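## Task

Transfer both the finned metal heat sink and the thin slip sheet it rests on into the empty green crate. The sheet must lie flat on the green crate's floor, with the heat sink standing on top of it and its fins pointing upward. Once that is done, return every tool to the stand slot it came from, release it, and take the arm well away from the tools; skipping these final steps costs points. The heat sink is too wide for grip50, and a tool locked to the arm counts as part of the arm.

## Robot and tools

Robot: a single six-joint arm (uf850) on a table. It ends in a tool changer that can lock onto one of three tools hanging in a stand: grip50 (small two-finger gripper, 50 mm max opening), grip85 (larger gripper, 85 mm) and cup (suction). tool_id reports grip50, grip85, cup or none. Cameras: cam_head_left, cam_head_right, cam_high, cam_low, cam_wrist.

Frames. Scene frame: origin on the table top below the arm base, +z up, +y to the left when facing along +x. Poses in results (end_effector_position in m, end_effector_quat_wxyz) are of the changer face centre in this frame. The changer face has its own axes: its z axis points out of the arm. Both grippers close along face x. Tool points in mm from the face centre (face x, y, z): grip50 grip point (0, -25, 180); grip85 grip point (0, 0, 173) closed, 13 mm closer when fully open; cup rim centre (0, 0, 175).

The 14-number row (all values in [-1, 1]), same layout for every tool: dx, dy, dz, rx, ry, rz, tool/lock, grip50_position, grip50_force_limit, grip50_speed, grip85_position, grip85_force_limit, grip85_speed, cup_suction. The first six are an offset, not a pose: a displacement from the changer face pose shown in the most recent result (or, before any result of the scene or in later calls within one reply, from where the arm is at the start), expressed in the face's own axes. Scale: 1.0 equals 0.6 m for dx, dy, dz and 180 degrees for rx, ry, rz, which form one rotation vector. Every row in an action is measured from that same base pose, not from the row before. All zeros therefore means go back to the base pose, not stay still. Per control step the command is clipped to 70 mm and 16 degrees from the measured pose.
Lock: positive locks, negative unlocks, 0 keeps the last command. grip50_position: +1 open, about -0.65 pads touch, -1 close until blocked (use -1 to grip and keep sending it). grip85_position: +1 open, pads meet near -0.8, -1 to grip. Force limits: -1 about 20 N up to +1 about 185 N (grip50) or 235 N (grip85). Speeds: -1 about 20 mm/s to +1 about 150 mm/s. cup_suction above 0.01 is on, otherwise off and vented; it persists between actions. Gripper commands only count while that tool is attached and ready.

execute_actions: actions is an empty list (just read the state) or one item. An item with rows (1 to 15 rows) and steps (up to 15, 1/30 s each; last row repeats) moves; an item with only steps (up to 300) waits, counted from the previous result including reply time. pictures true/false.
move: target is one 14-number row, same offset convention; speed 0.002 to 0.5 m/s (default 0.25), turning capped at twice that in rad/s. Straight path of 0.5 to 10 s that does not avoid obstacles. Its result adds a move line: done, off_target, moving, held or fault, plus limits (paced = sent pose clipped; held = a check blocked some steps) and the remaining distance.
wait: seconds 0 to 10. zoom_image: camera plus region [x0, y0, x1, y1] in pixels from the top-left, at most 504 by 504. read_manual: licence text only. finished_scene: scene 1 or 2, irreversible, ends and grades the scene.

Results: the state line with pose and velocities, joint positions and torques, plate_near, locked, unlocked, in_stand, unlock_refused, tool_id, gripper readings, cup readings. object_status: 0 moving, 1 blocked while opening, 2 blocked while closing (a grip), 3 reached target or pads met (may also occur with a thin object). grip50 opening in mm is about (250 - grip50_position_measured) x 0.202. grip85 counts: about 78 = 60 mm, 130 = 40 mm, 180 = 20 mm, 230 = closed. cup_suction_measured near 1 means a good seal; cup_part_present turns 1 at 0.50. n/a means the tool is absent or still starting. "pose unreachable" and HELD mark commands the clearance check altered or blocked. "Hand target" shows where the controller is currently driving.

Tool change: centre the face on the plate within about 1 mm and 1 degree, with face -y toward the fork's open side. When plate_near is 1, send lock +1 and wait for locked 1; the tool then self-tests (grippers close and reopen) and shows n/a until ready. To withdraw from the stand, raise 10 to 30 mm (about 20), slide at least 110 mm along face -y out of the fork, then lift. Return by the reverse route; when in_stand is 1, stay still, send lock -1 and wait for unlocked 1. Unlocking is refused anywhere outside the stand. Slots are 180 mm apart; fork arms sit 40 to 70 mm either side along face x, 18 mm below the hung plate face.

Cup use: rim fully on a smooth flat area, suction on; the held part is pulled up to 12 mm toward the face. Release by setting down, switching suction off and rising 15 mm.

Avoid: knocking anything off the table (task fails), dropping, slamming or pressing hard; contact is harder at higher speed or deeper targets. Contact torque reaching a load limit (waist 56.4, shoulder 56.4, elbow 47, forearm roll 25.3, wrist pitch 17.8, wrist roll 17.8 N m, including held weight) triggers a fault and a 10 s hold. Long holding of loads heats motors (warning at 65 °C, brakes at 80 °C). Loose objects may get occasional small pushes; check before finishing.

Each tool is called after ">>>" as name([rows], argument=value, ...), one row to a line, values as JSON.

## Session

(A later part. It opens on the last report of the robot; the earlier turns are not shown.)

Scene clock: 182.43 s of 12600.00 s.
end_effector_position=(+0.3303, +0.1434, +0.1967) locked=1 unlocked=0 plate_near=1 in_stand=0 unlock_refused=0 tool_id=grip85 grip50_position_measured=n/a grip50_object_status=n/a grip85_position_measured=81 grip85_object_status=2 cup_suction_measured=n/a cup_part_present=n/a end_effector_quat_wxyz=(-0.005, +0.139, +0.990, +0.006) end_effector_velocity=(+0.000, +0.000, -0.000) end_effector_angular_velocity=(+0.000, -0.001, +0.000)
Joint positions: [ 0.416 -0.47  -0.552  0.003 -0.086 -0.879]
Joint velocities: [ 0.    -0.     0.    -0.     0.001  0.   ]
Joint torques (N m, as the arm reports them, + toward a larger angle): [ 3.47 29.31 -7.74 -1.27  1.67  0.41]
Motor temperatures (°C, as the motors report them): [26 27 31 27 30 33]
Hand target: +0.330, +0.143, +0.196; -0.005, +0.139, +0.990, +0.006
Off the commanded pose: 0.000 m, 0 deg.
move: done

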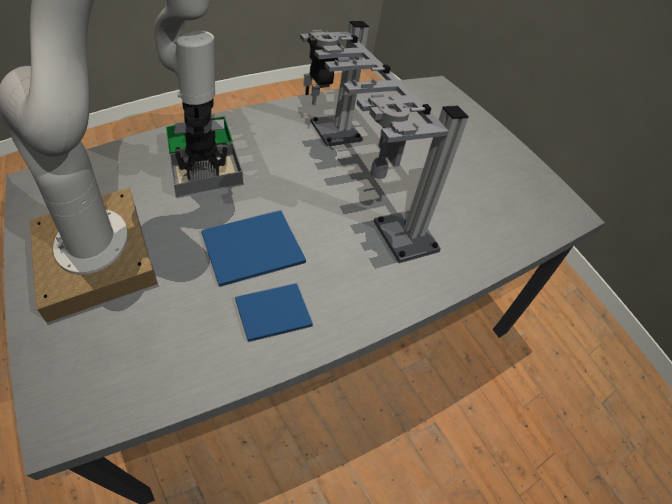

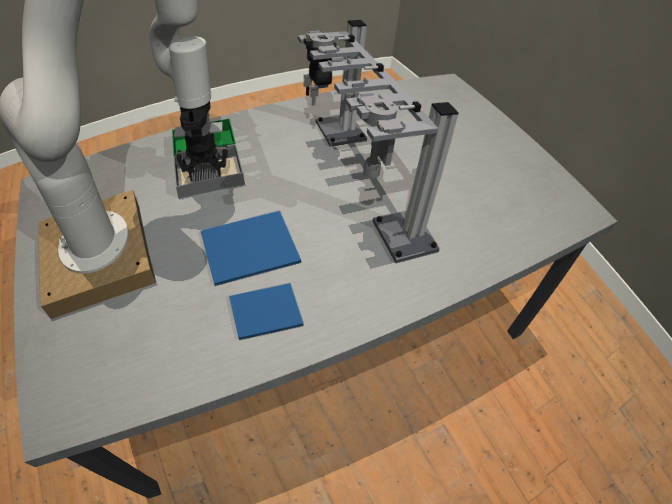

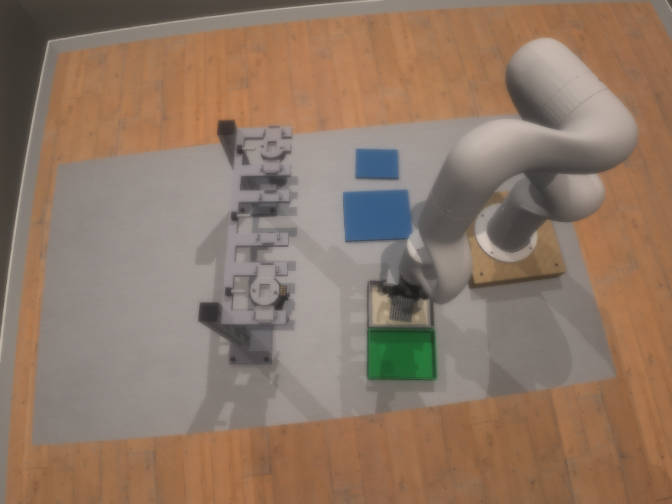

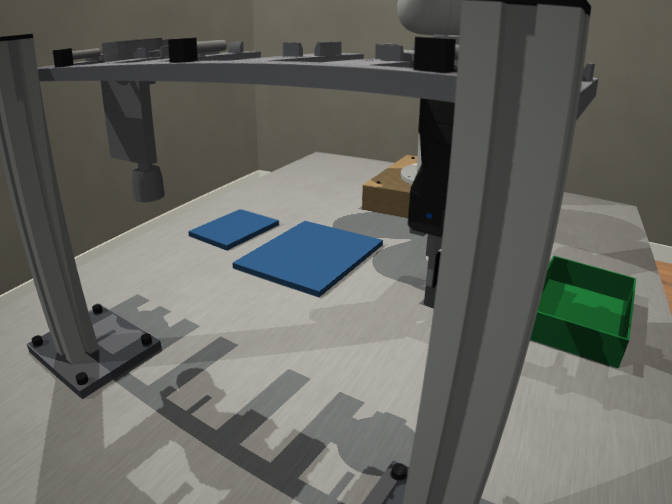

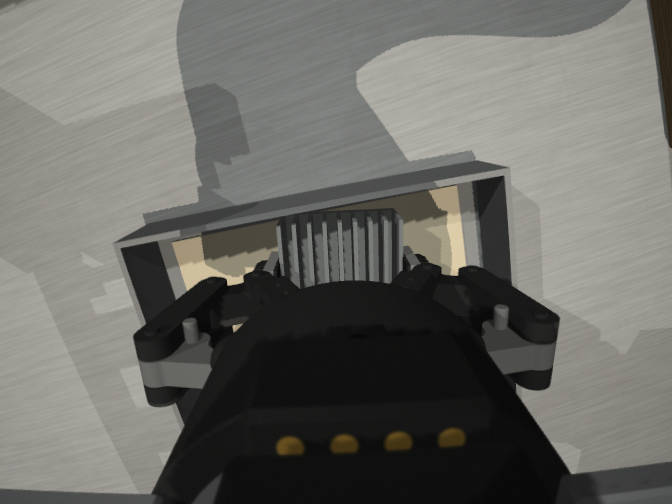

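>>> move(target=[0,0,-0.13,0,0,0,0,0,0,0,-1,0,-0.5,0], speed=0.1)

>>> move(target=[-0.27,0.08,0,0,0,-0.056,0,0,0,0,-1,0,-0.5,0], speed=0.2)

>>> move(target=[0,0,0.11,0,0,0,0,0,0,0,-1,0,-0.5,0], speed=0.1)

Scene clock: 198.70 s of 12600.00 s.
end_effector_position=(+0.3305, +0.1423, +0.2743) locked=1 unlocked=0 plate_near=1 in_stand=0 unlock_refused=0 tool_id=grip85 grip50_position_measured=n/a grip50_object_status=n/a grip85_position_measured=81 grip85_object_status=2 cup_suction_measured=n/a cup_part_present=n/a end_effector_quat_wxyz=(-0.005, +0.139, +0.990, +0.006) end_effector_velocity=(+0.001, +0.000, +0.001) end_effector_angular_velocity=(+0.001, -0.002, +0.000)
Joint positions: [ 0.416 -0.246 -0.537  0.002 -0.296 -0.878]
Joint velocities: [ 0.     0.001 -0.001 -0.    -0.     0.   ]
Joint torques (N m, as the arm reports them, + toward a larger angle): [  4.43  34.58 -13.46  -0.84   0.93   0.11]
Motor temperatures (°C, as the motors report them): [26 26 30 27 30 33]
Hand target: +0.331, +0.142, +0.275; -0.005, +0.139, +0.990, +0.006
Off the commanded pose: 0.001 m, 0 deg.
move: done

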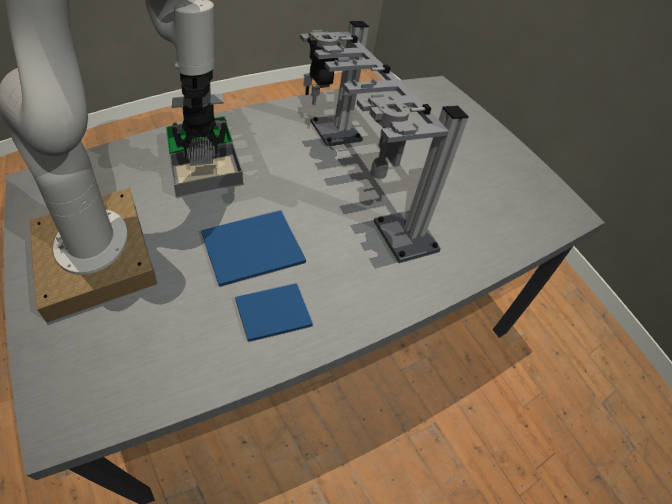

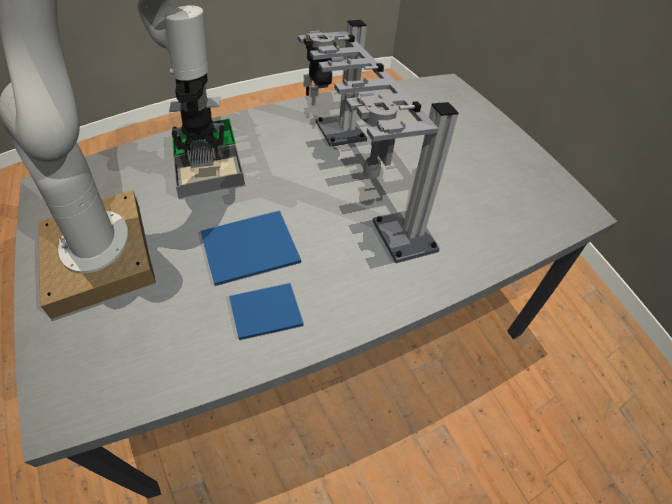

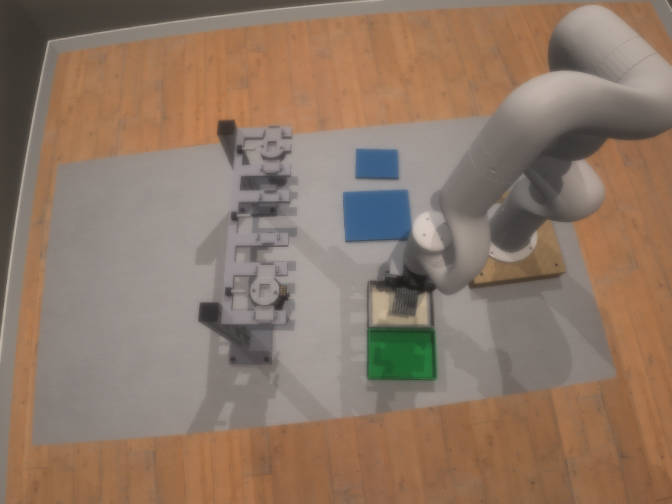

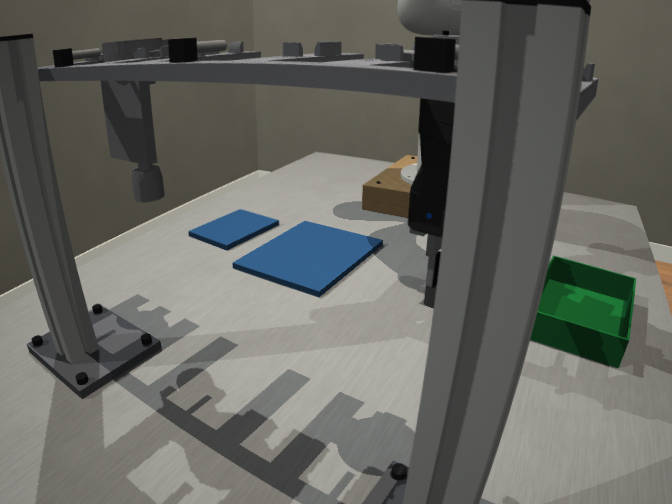

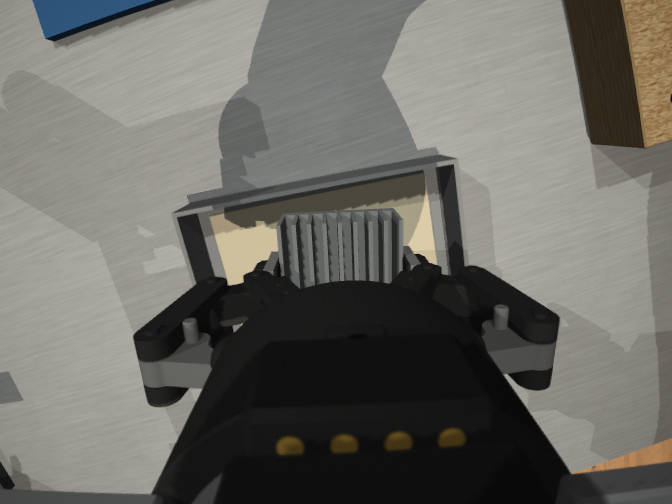

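Scene clock: 199.90 s of 12600.00 s.
end_effector_position=(+0.4988, +0.1445, +0.2731) locked=1 unlocked=0 plate_near=1 in_stand=0 unlock_refused=0 tool_id=grip85 grip50_position_measured=n/a grip50_object_status=n/a grip85_position_measured=81 grip85_object_status=2 cup_suction_measured=n/a cup_part_present=n/a end_effector_quat_wxyz=(-0.006, +0.052, +0.999, +0.006) end_effector_velocity=(+0.002, +0.000, +0.002) end_effector_angular_velocity=(+0.002, -0.006, +0.001)
Joint positions: [ 0.289 -0.545 -0.988  0.002 -0.449 -1.181]
Joint velocities: [-0.     0.    -0.004  0.     0.002 -0.002]
Joint torques (N m, as the arm reports them, + toward a larger angle): [  3.15  47.61 -16.16  -0.97   0.71   0.25]
Motor temperatures (°C, as the motors report them): [26 26 30 27 30 33]
Hand target: +0.499, +0.145, +0.273; -0.005, +0.052, +0.999, +0.007
Off the commanded pose: 0.001 m, 0 deg.
move: done

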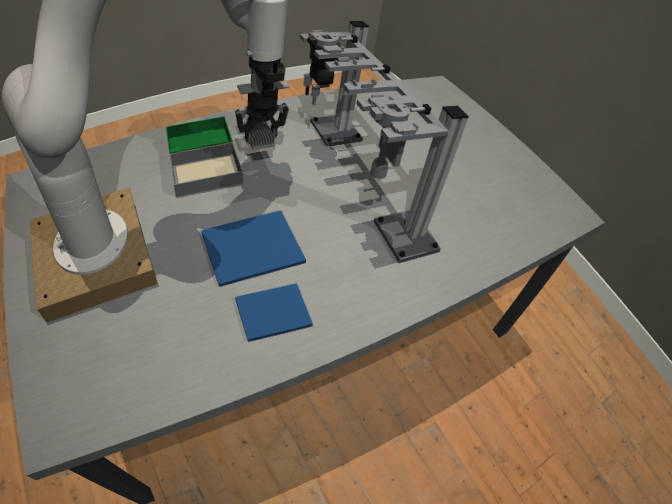

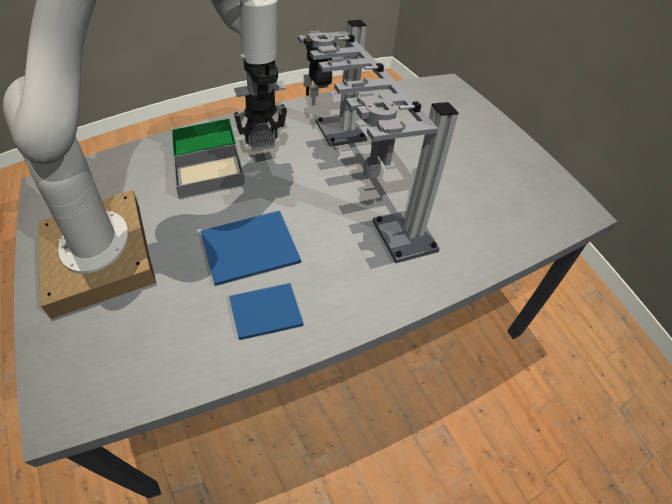

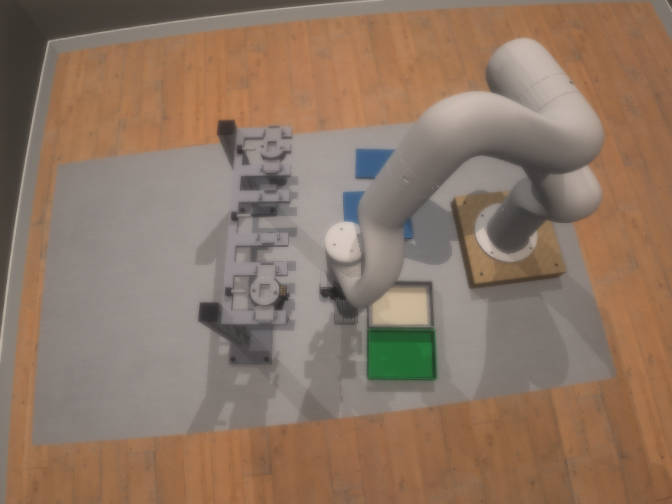

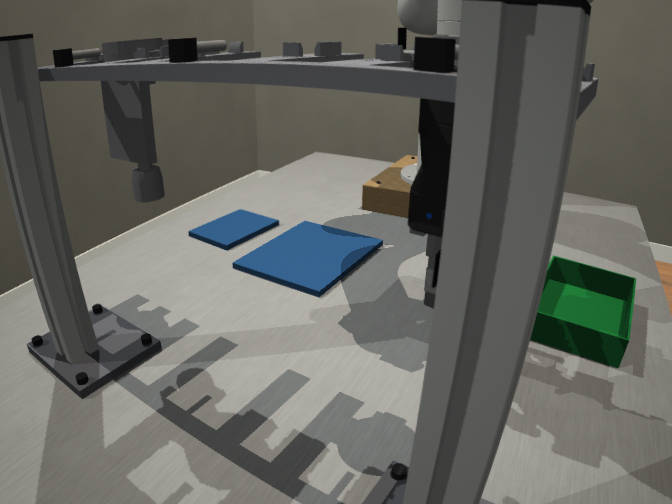

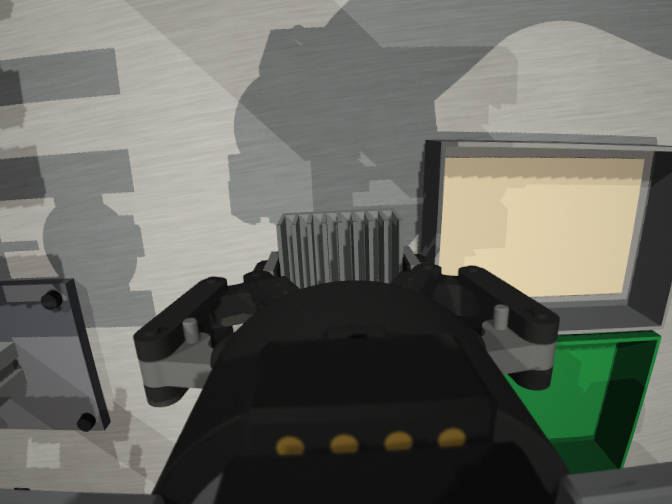

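Scene clock: 200.87 s of 12600.00 s.
end_effector_position=(+0.4986, +0.1454, +0.2076) locked=1 unlocked=0 plate_near=1 in_stand=0 unlock_refused=0 tool_id=grip85 grip50_position_measured=n/a grip50_object_status=n/a grip85_position_measured=81 grip85_object_status=2 cup_suction_measured=n/a cup_part_present=n/a end_effector_quat_wxyz=(-0.005, +0.052, +0.999, +0.006) end_effector_velocity=(-0.001, -0.000, -0.001) end_effector_angular_velocity=(-0.001, +0.002, +0.000)
Joint positions: [ 0.289 -0.676 -0.995  0.002 -0.325 -1.182]
Joint velocities: [ 0.    -0.     0.002 -0.    -0.001  0.   ]
Joint torques (N m, as the arm reports them, + toward a larger angle): [  3.16  50.69 -14.05  -0.64   0.59   0.17]
Motor temperatures (°C, as the motors report them): [26 26 30 27 30 33]
Hand target: +0.498, +0.145, +0.207; -0.006, +0.052, +0.999, +0.006
Off the commanded pose: 0.001 m, 0 deg.
move: done

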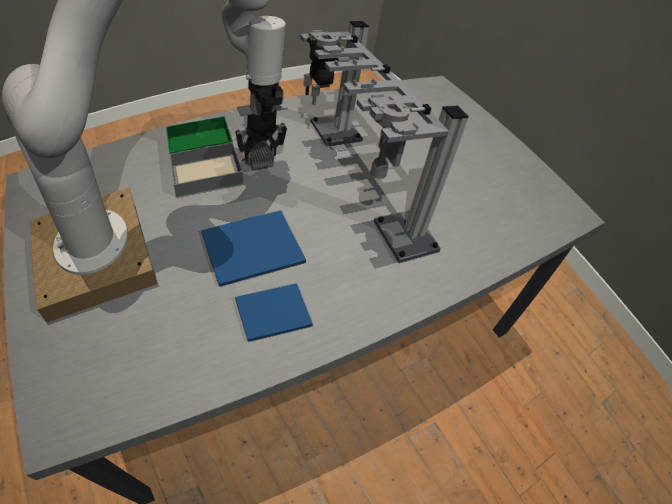

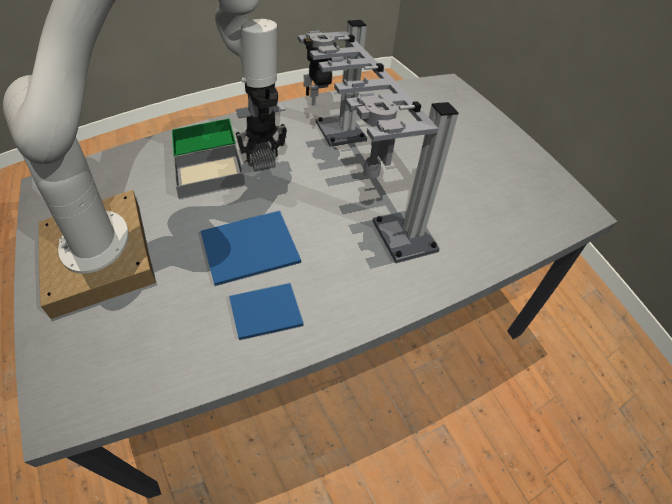

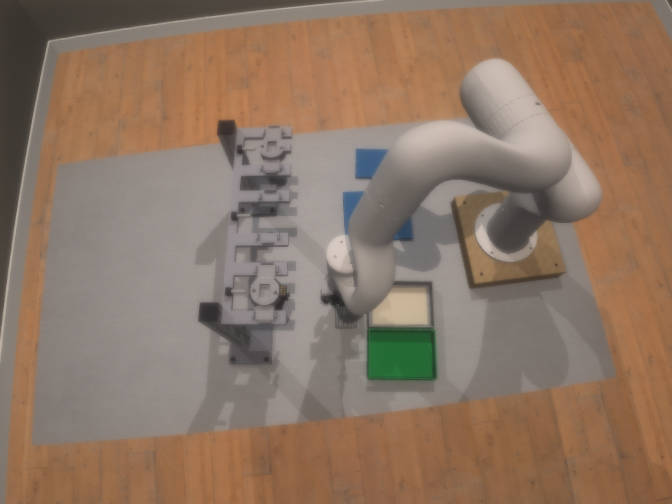

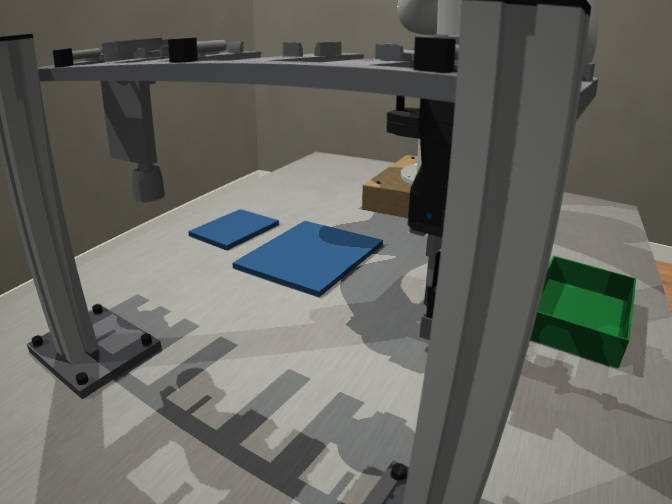

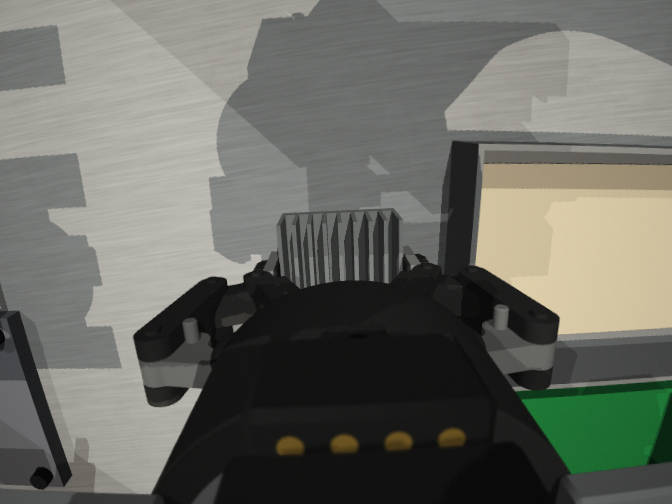

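>>> move(target=[-0.015,0,0.025,0,0,0,0,0,0,0,-1,0,-0.5,0], speed=0.02)

>>> move(target=[0,0,0,0,0,0,0,0,0,0,0.65,0,0,0])

>>> move(target=[0,0,-0.31,0,0,0,0,0,0,0,0.65,0,0,0], speed=0.2)

Scene clock: 211.53 s of 12600.00 s.
end_effector_position=(+0.5075, +0.1447, +0.1925) locked=1 unlocked=0 plate_near=1 in_stand=0 unlock_refused=0 tool_id=grip85 grip50_position_measured=n/a grip50_object_status=n/a grip85_position_measured=81 grip85_object_status=2 cup_suction_measured=n/a cup_part_present=n/a end_effector_quat_wxyz=(-0.005, +0.052, +0.999, +0.006) end_effector_velocity=(+0.001, +0.000, +0.001) end_effector_angular_velocity=(+0.001, -0.003, -0.000)
Joint positions: [ 0.283 -0.72  -1.026  0.003 -0.311 -1.188]
Joint velocities: [ 0.     0.001 -0.001  0.     0.001  0.   ]
Joint torques (N m, as the arm reports them, + toward a larger angle): [  5.07  53.34 -13.02  -1.18   0.69   0.09]
Motor temperatures (°C, as the motors report them): [26 27 30 27 30 33]
Hand target: +0.507, +0.145, +0.193; -0.005, +0.052, +0.999, +0.006
Off the commanded pose: 0.000 m, 0 deg.
move: done

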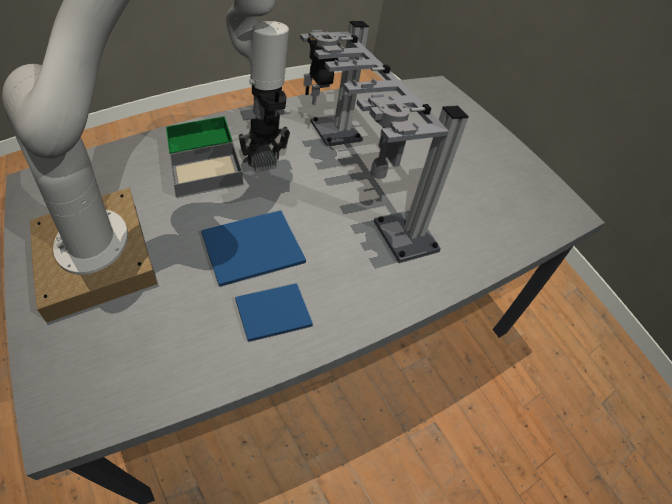

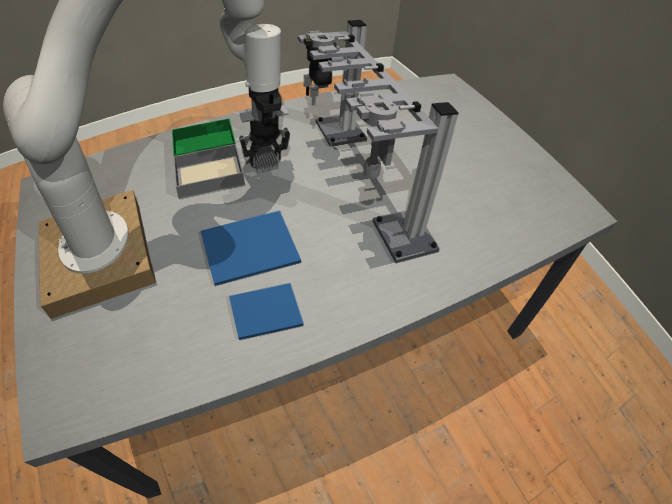

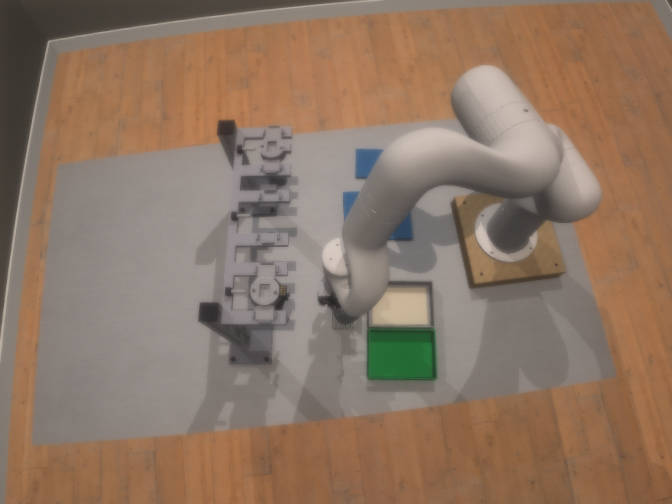

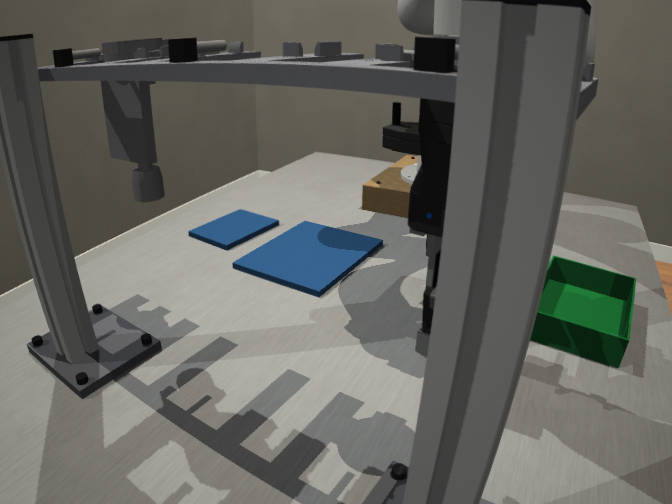

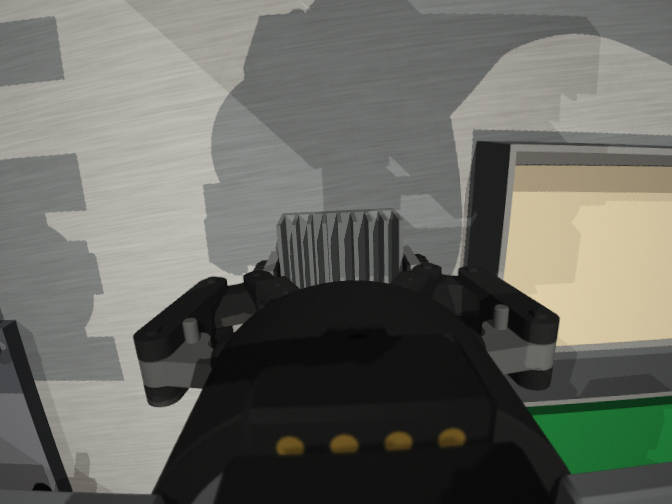

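Scene clock: 212.07 s of 12600.00 s.
end_effector_position=(+0.5075, +0.1447, +0.1925) locked=1 unlocked=0 plate_near=1 in_stand=0 unlock_refused=0 tool_id=grip85 grip50_position_measured=n/a grip50_object_status=n/a grip85_position_measured=48 grip85_object_status=0 cup_suction_measured=n/a cup_part_present=n/a end_effector_quat_wxyz=(-0.005, +0.052, +0.999, +0.006) end_effector_velocity=(-0.000, -0.000, +0.000) end_effector_angular_velocity=(-0.000, +0.000, -0.000)
Joint positions: [ 0.283 -0.72  -1.026  0.003 -0.311 -1.188]
Joint velocities: [-0.  0.  0. -0.  0.  0.]
Joint torques (N m, as the arm reports them, + toward a larger angle): [  3.4   50.29 -12.86  -1.26   0.71   0.15]
Motor temperatures (°C, as the motors report them): [26 27 30 27 30 33]
Hand target: +0.507, +0.145, +0.193; -0.005, +0.052, +0.999, +0.006
Off the commanded pose: 0.000 m, 0 deg.
move: done

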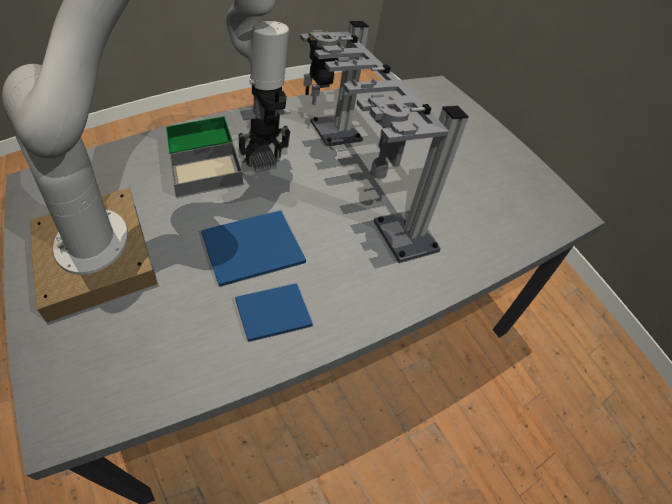

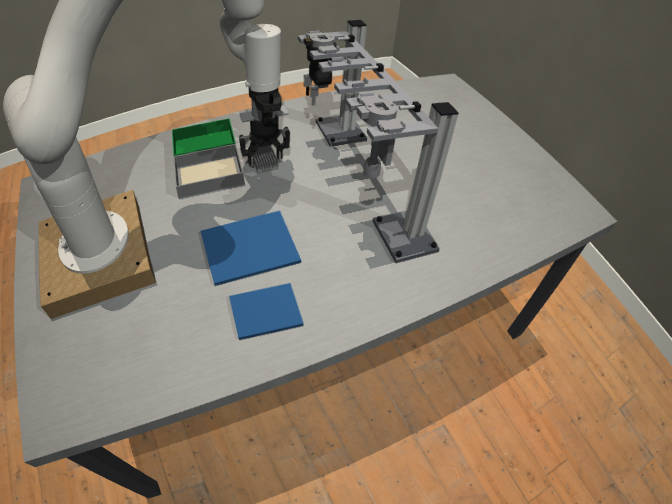

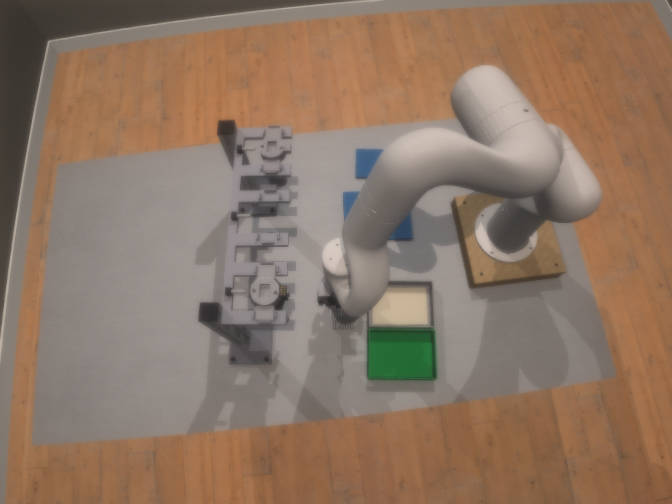

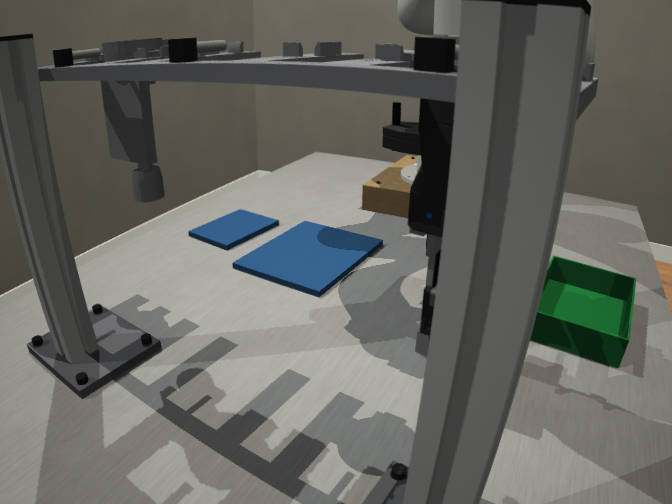

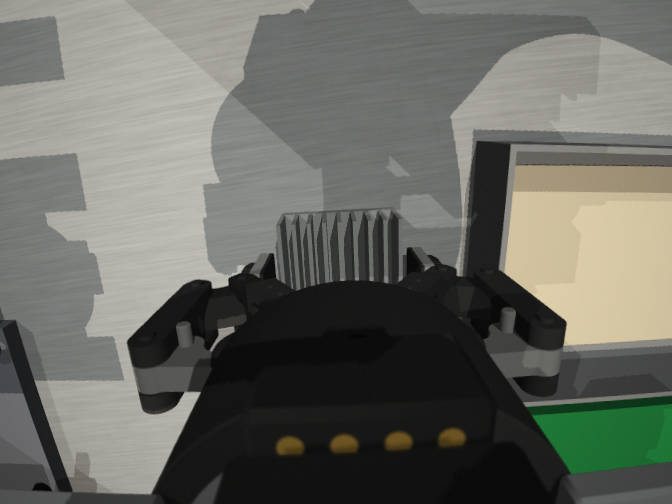

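Scene clock: 213.40 s of 12600.00 s.
end_effector_position=(+0.5085, +0.1422, +0.3778) locked=1 unlocked=0 plate_near=1 in_stand=0 unlock_refused=0 tool_id=grip85 grip50_position_measured=n/a grip50_object_status=n/a grip85_position_measured=48 grip85_object_status=3 cup_suction_measured=n/a cup_part_present=n/a end_effector_quat_wxyz=(-0.006, +0.052, +0.999, +0.006) end_effector_velocity=(+0.002, +0.001, +0.004) end_effector_angular_velocity=(+0.003, -0.010, +0.000)
Joint positions: [ 0.282 -0.39  -1.054  0.002 -0.67  -1.188]
Joint velocities: [-0.     0.004 -0.005  0.     0.001 -0.   ]
Joint torques (N m, as the arm reports them, + toward a larger angle): [  4.    44.83 -17.53  -0.62   0.62   0.11]
Motor temperatures (°C, as the motors report them): [26 27 30 27 30 33]
Hand target: +0.509, +0.142, +0.378; -0.005, +0.052, +0.999, +0.007
Off the commanded pose: 0.001 m, 0 deg.
move: done

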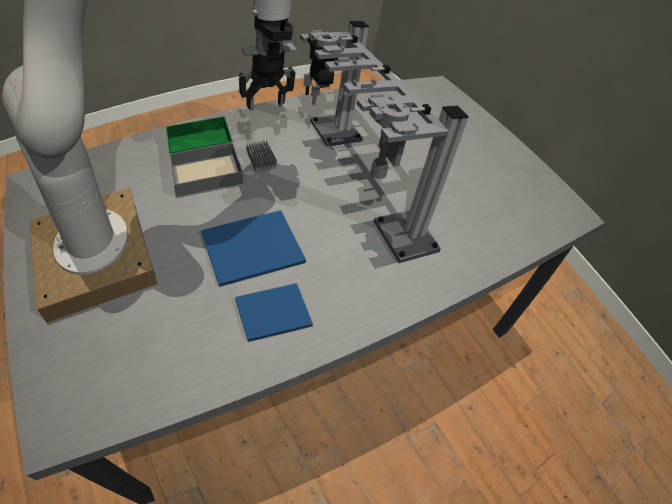

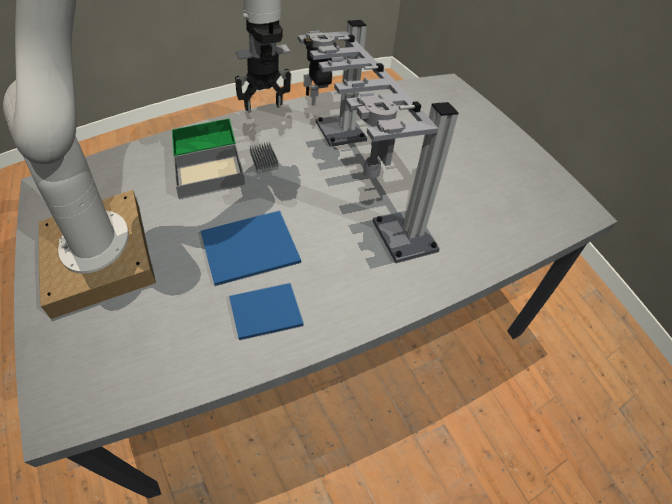

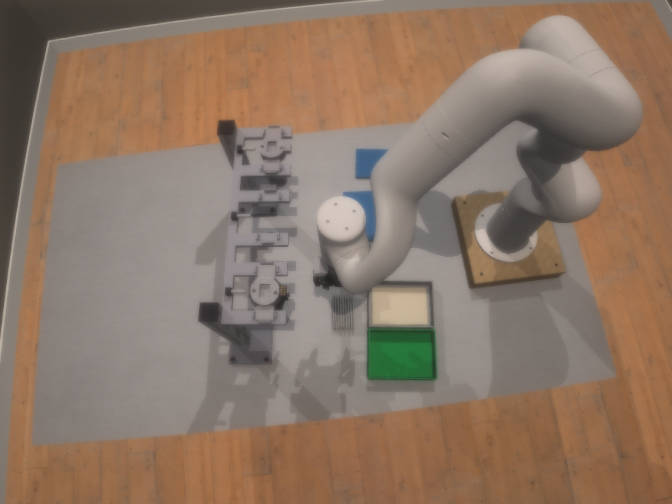

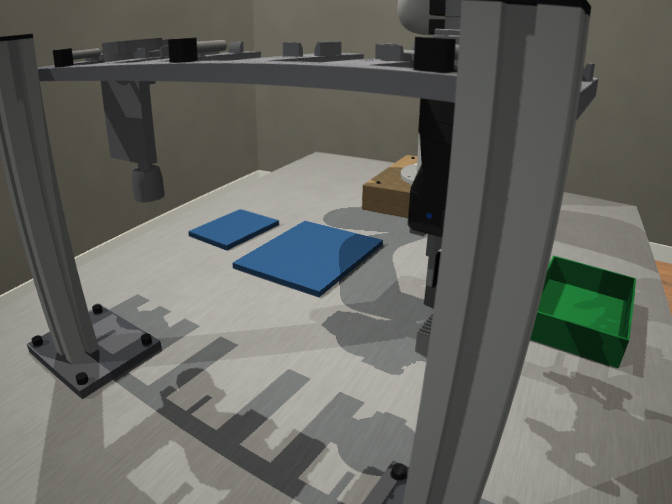

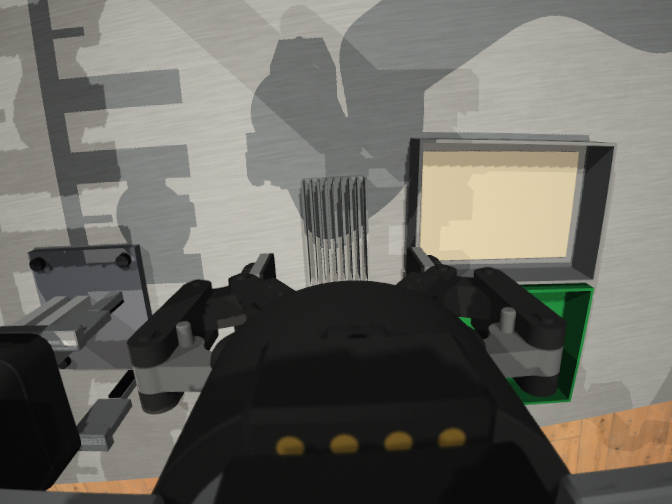

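>>> move(target=[0.07,-0.2,0,0,0,0.499,0,0,0,0,0.65,0,0,0], speed=0.25)

Scene clock: 236.20 s of 12600.00 s.
end_effector_position=(+0.4547, +0.0272, +0.3766) locked=1 unlocked=0 plate_near=1 in_stand=0 unlock_refused=0 tool_id=grip85 grip50_position_measured=n/a grip50_object_status=n/a grip85_position_measured=48 grip85_object_status=3 cup_suction_measured=n/a cup_part_present=n/a end_effector_quat_wxyz=(-0.009, +0.742, +0.671, +0.001) end_effector_velocity=(-0.000, -0.000, +0.000) end_effector_angular_velocity=(-0.001, -0.000, -0.002)
Joint positions: [ 0.071 -0.227 -0.84   0.002 -0.619  0.168]
Joint velocities: [-0.     0.     0.    -0.001  0.     0.003]
Joint torques (N m, as the arm reports them, + toward a larger angle): [  3.44  38.08 -17.92  -0.76   0.64   0.24]
Motor temperatures (°C, as the motors report them): [26 27 31 27 30 33]
Hand target: +0.455, +0.027, +0.377; -0.009, +0.742, +0.671, +0.001
Off the commanded pose: 0.000 m, 0 deg.
move: done

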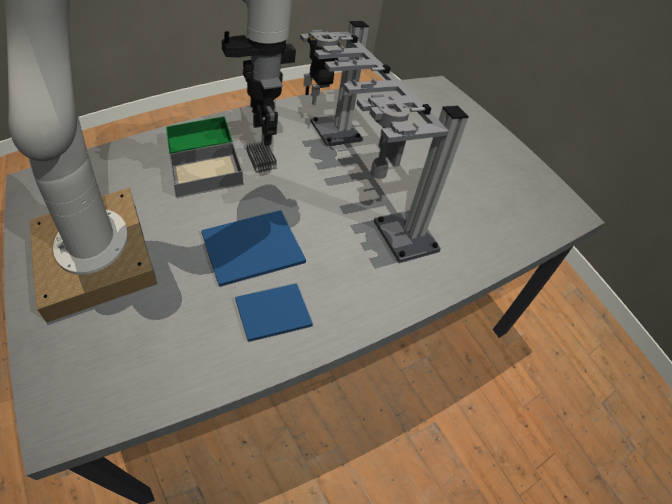

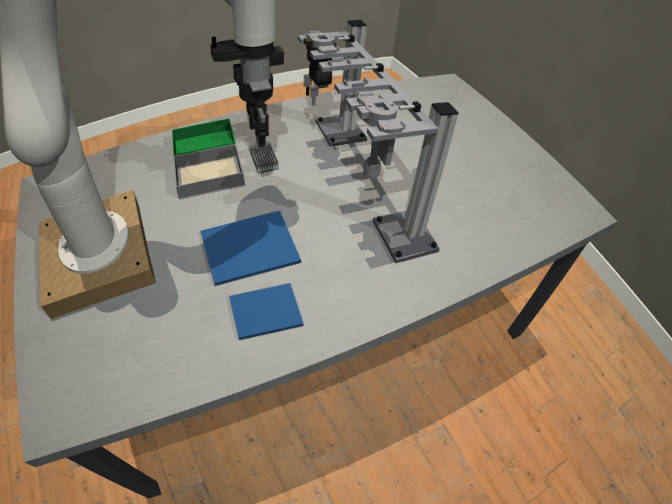

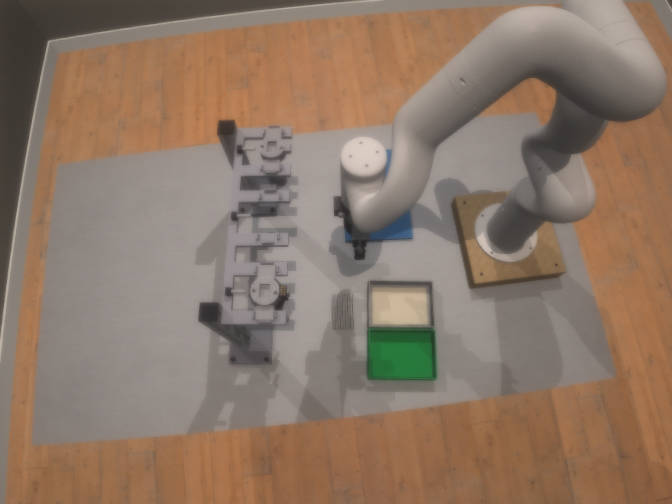

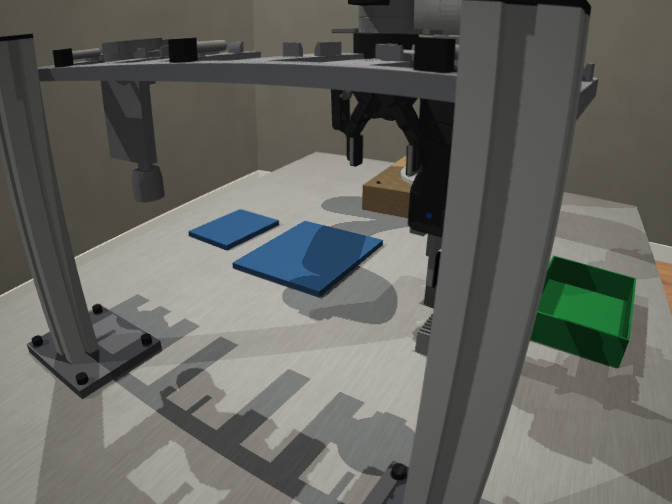

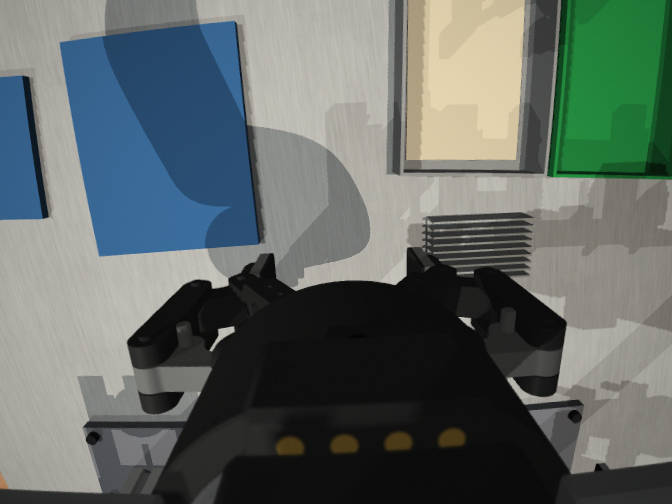

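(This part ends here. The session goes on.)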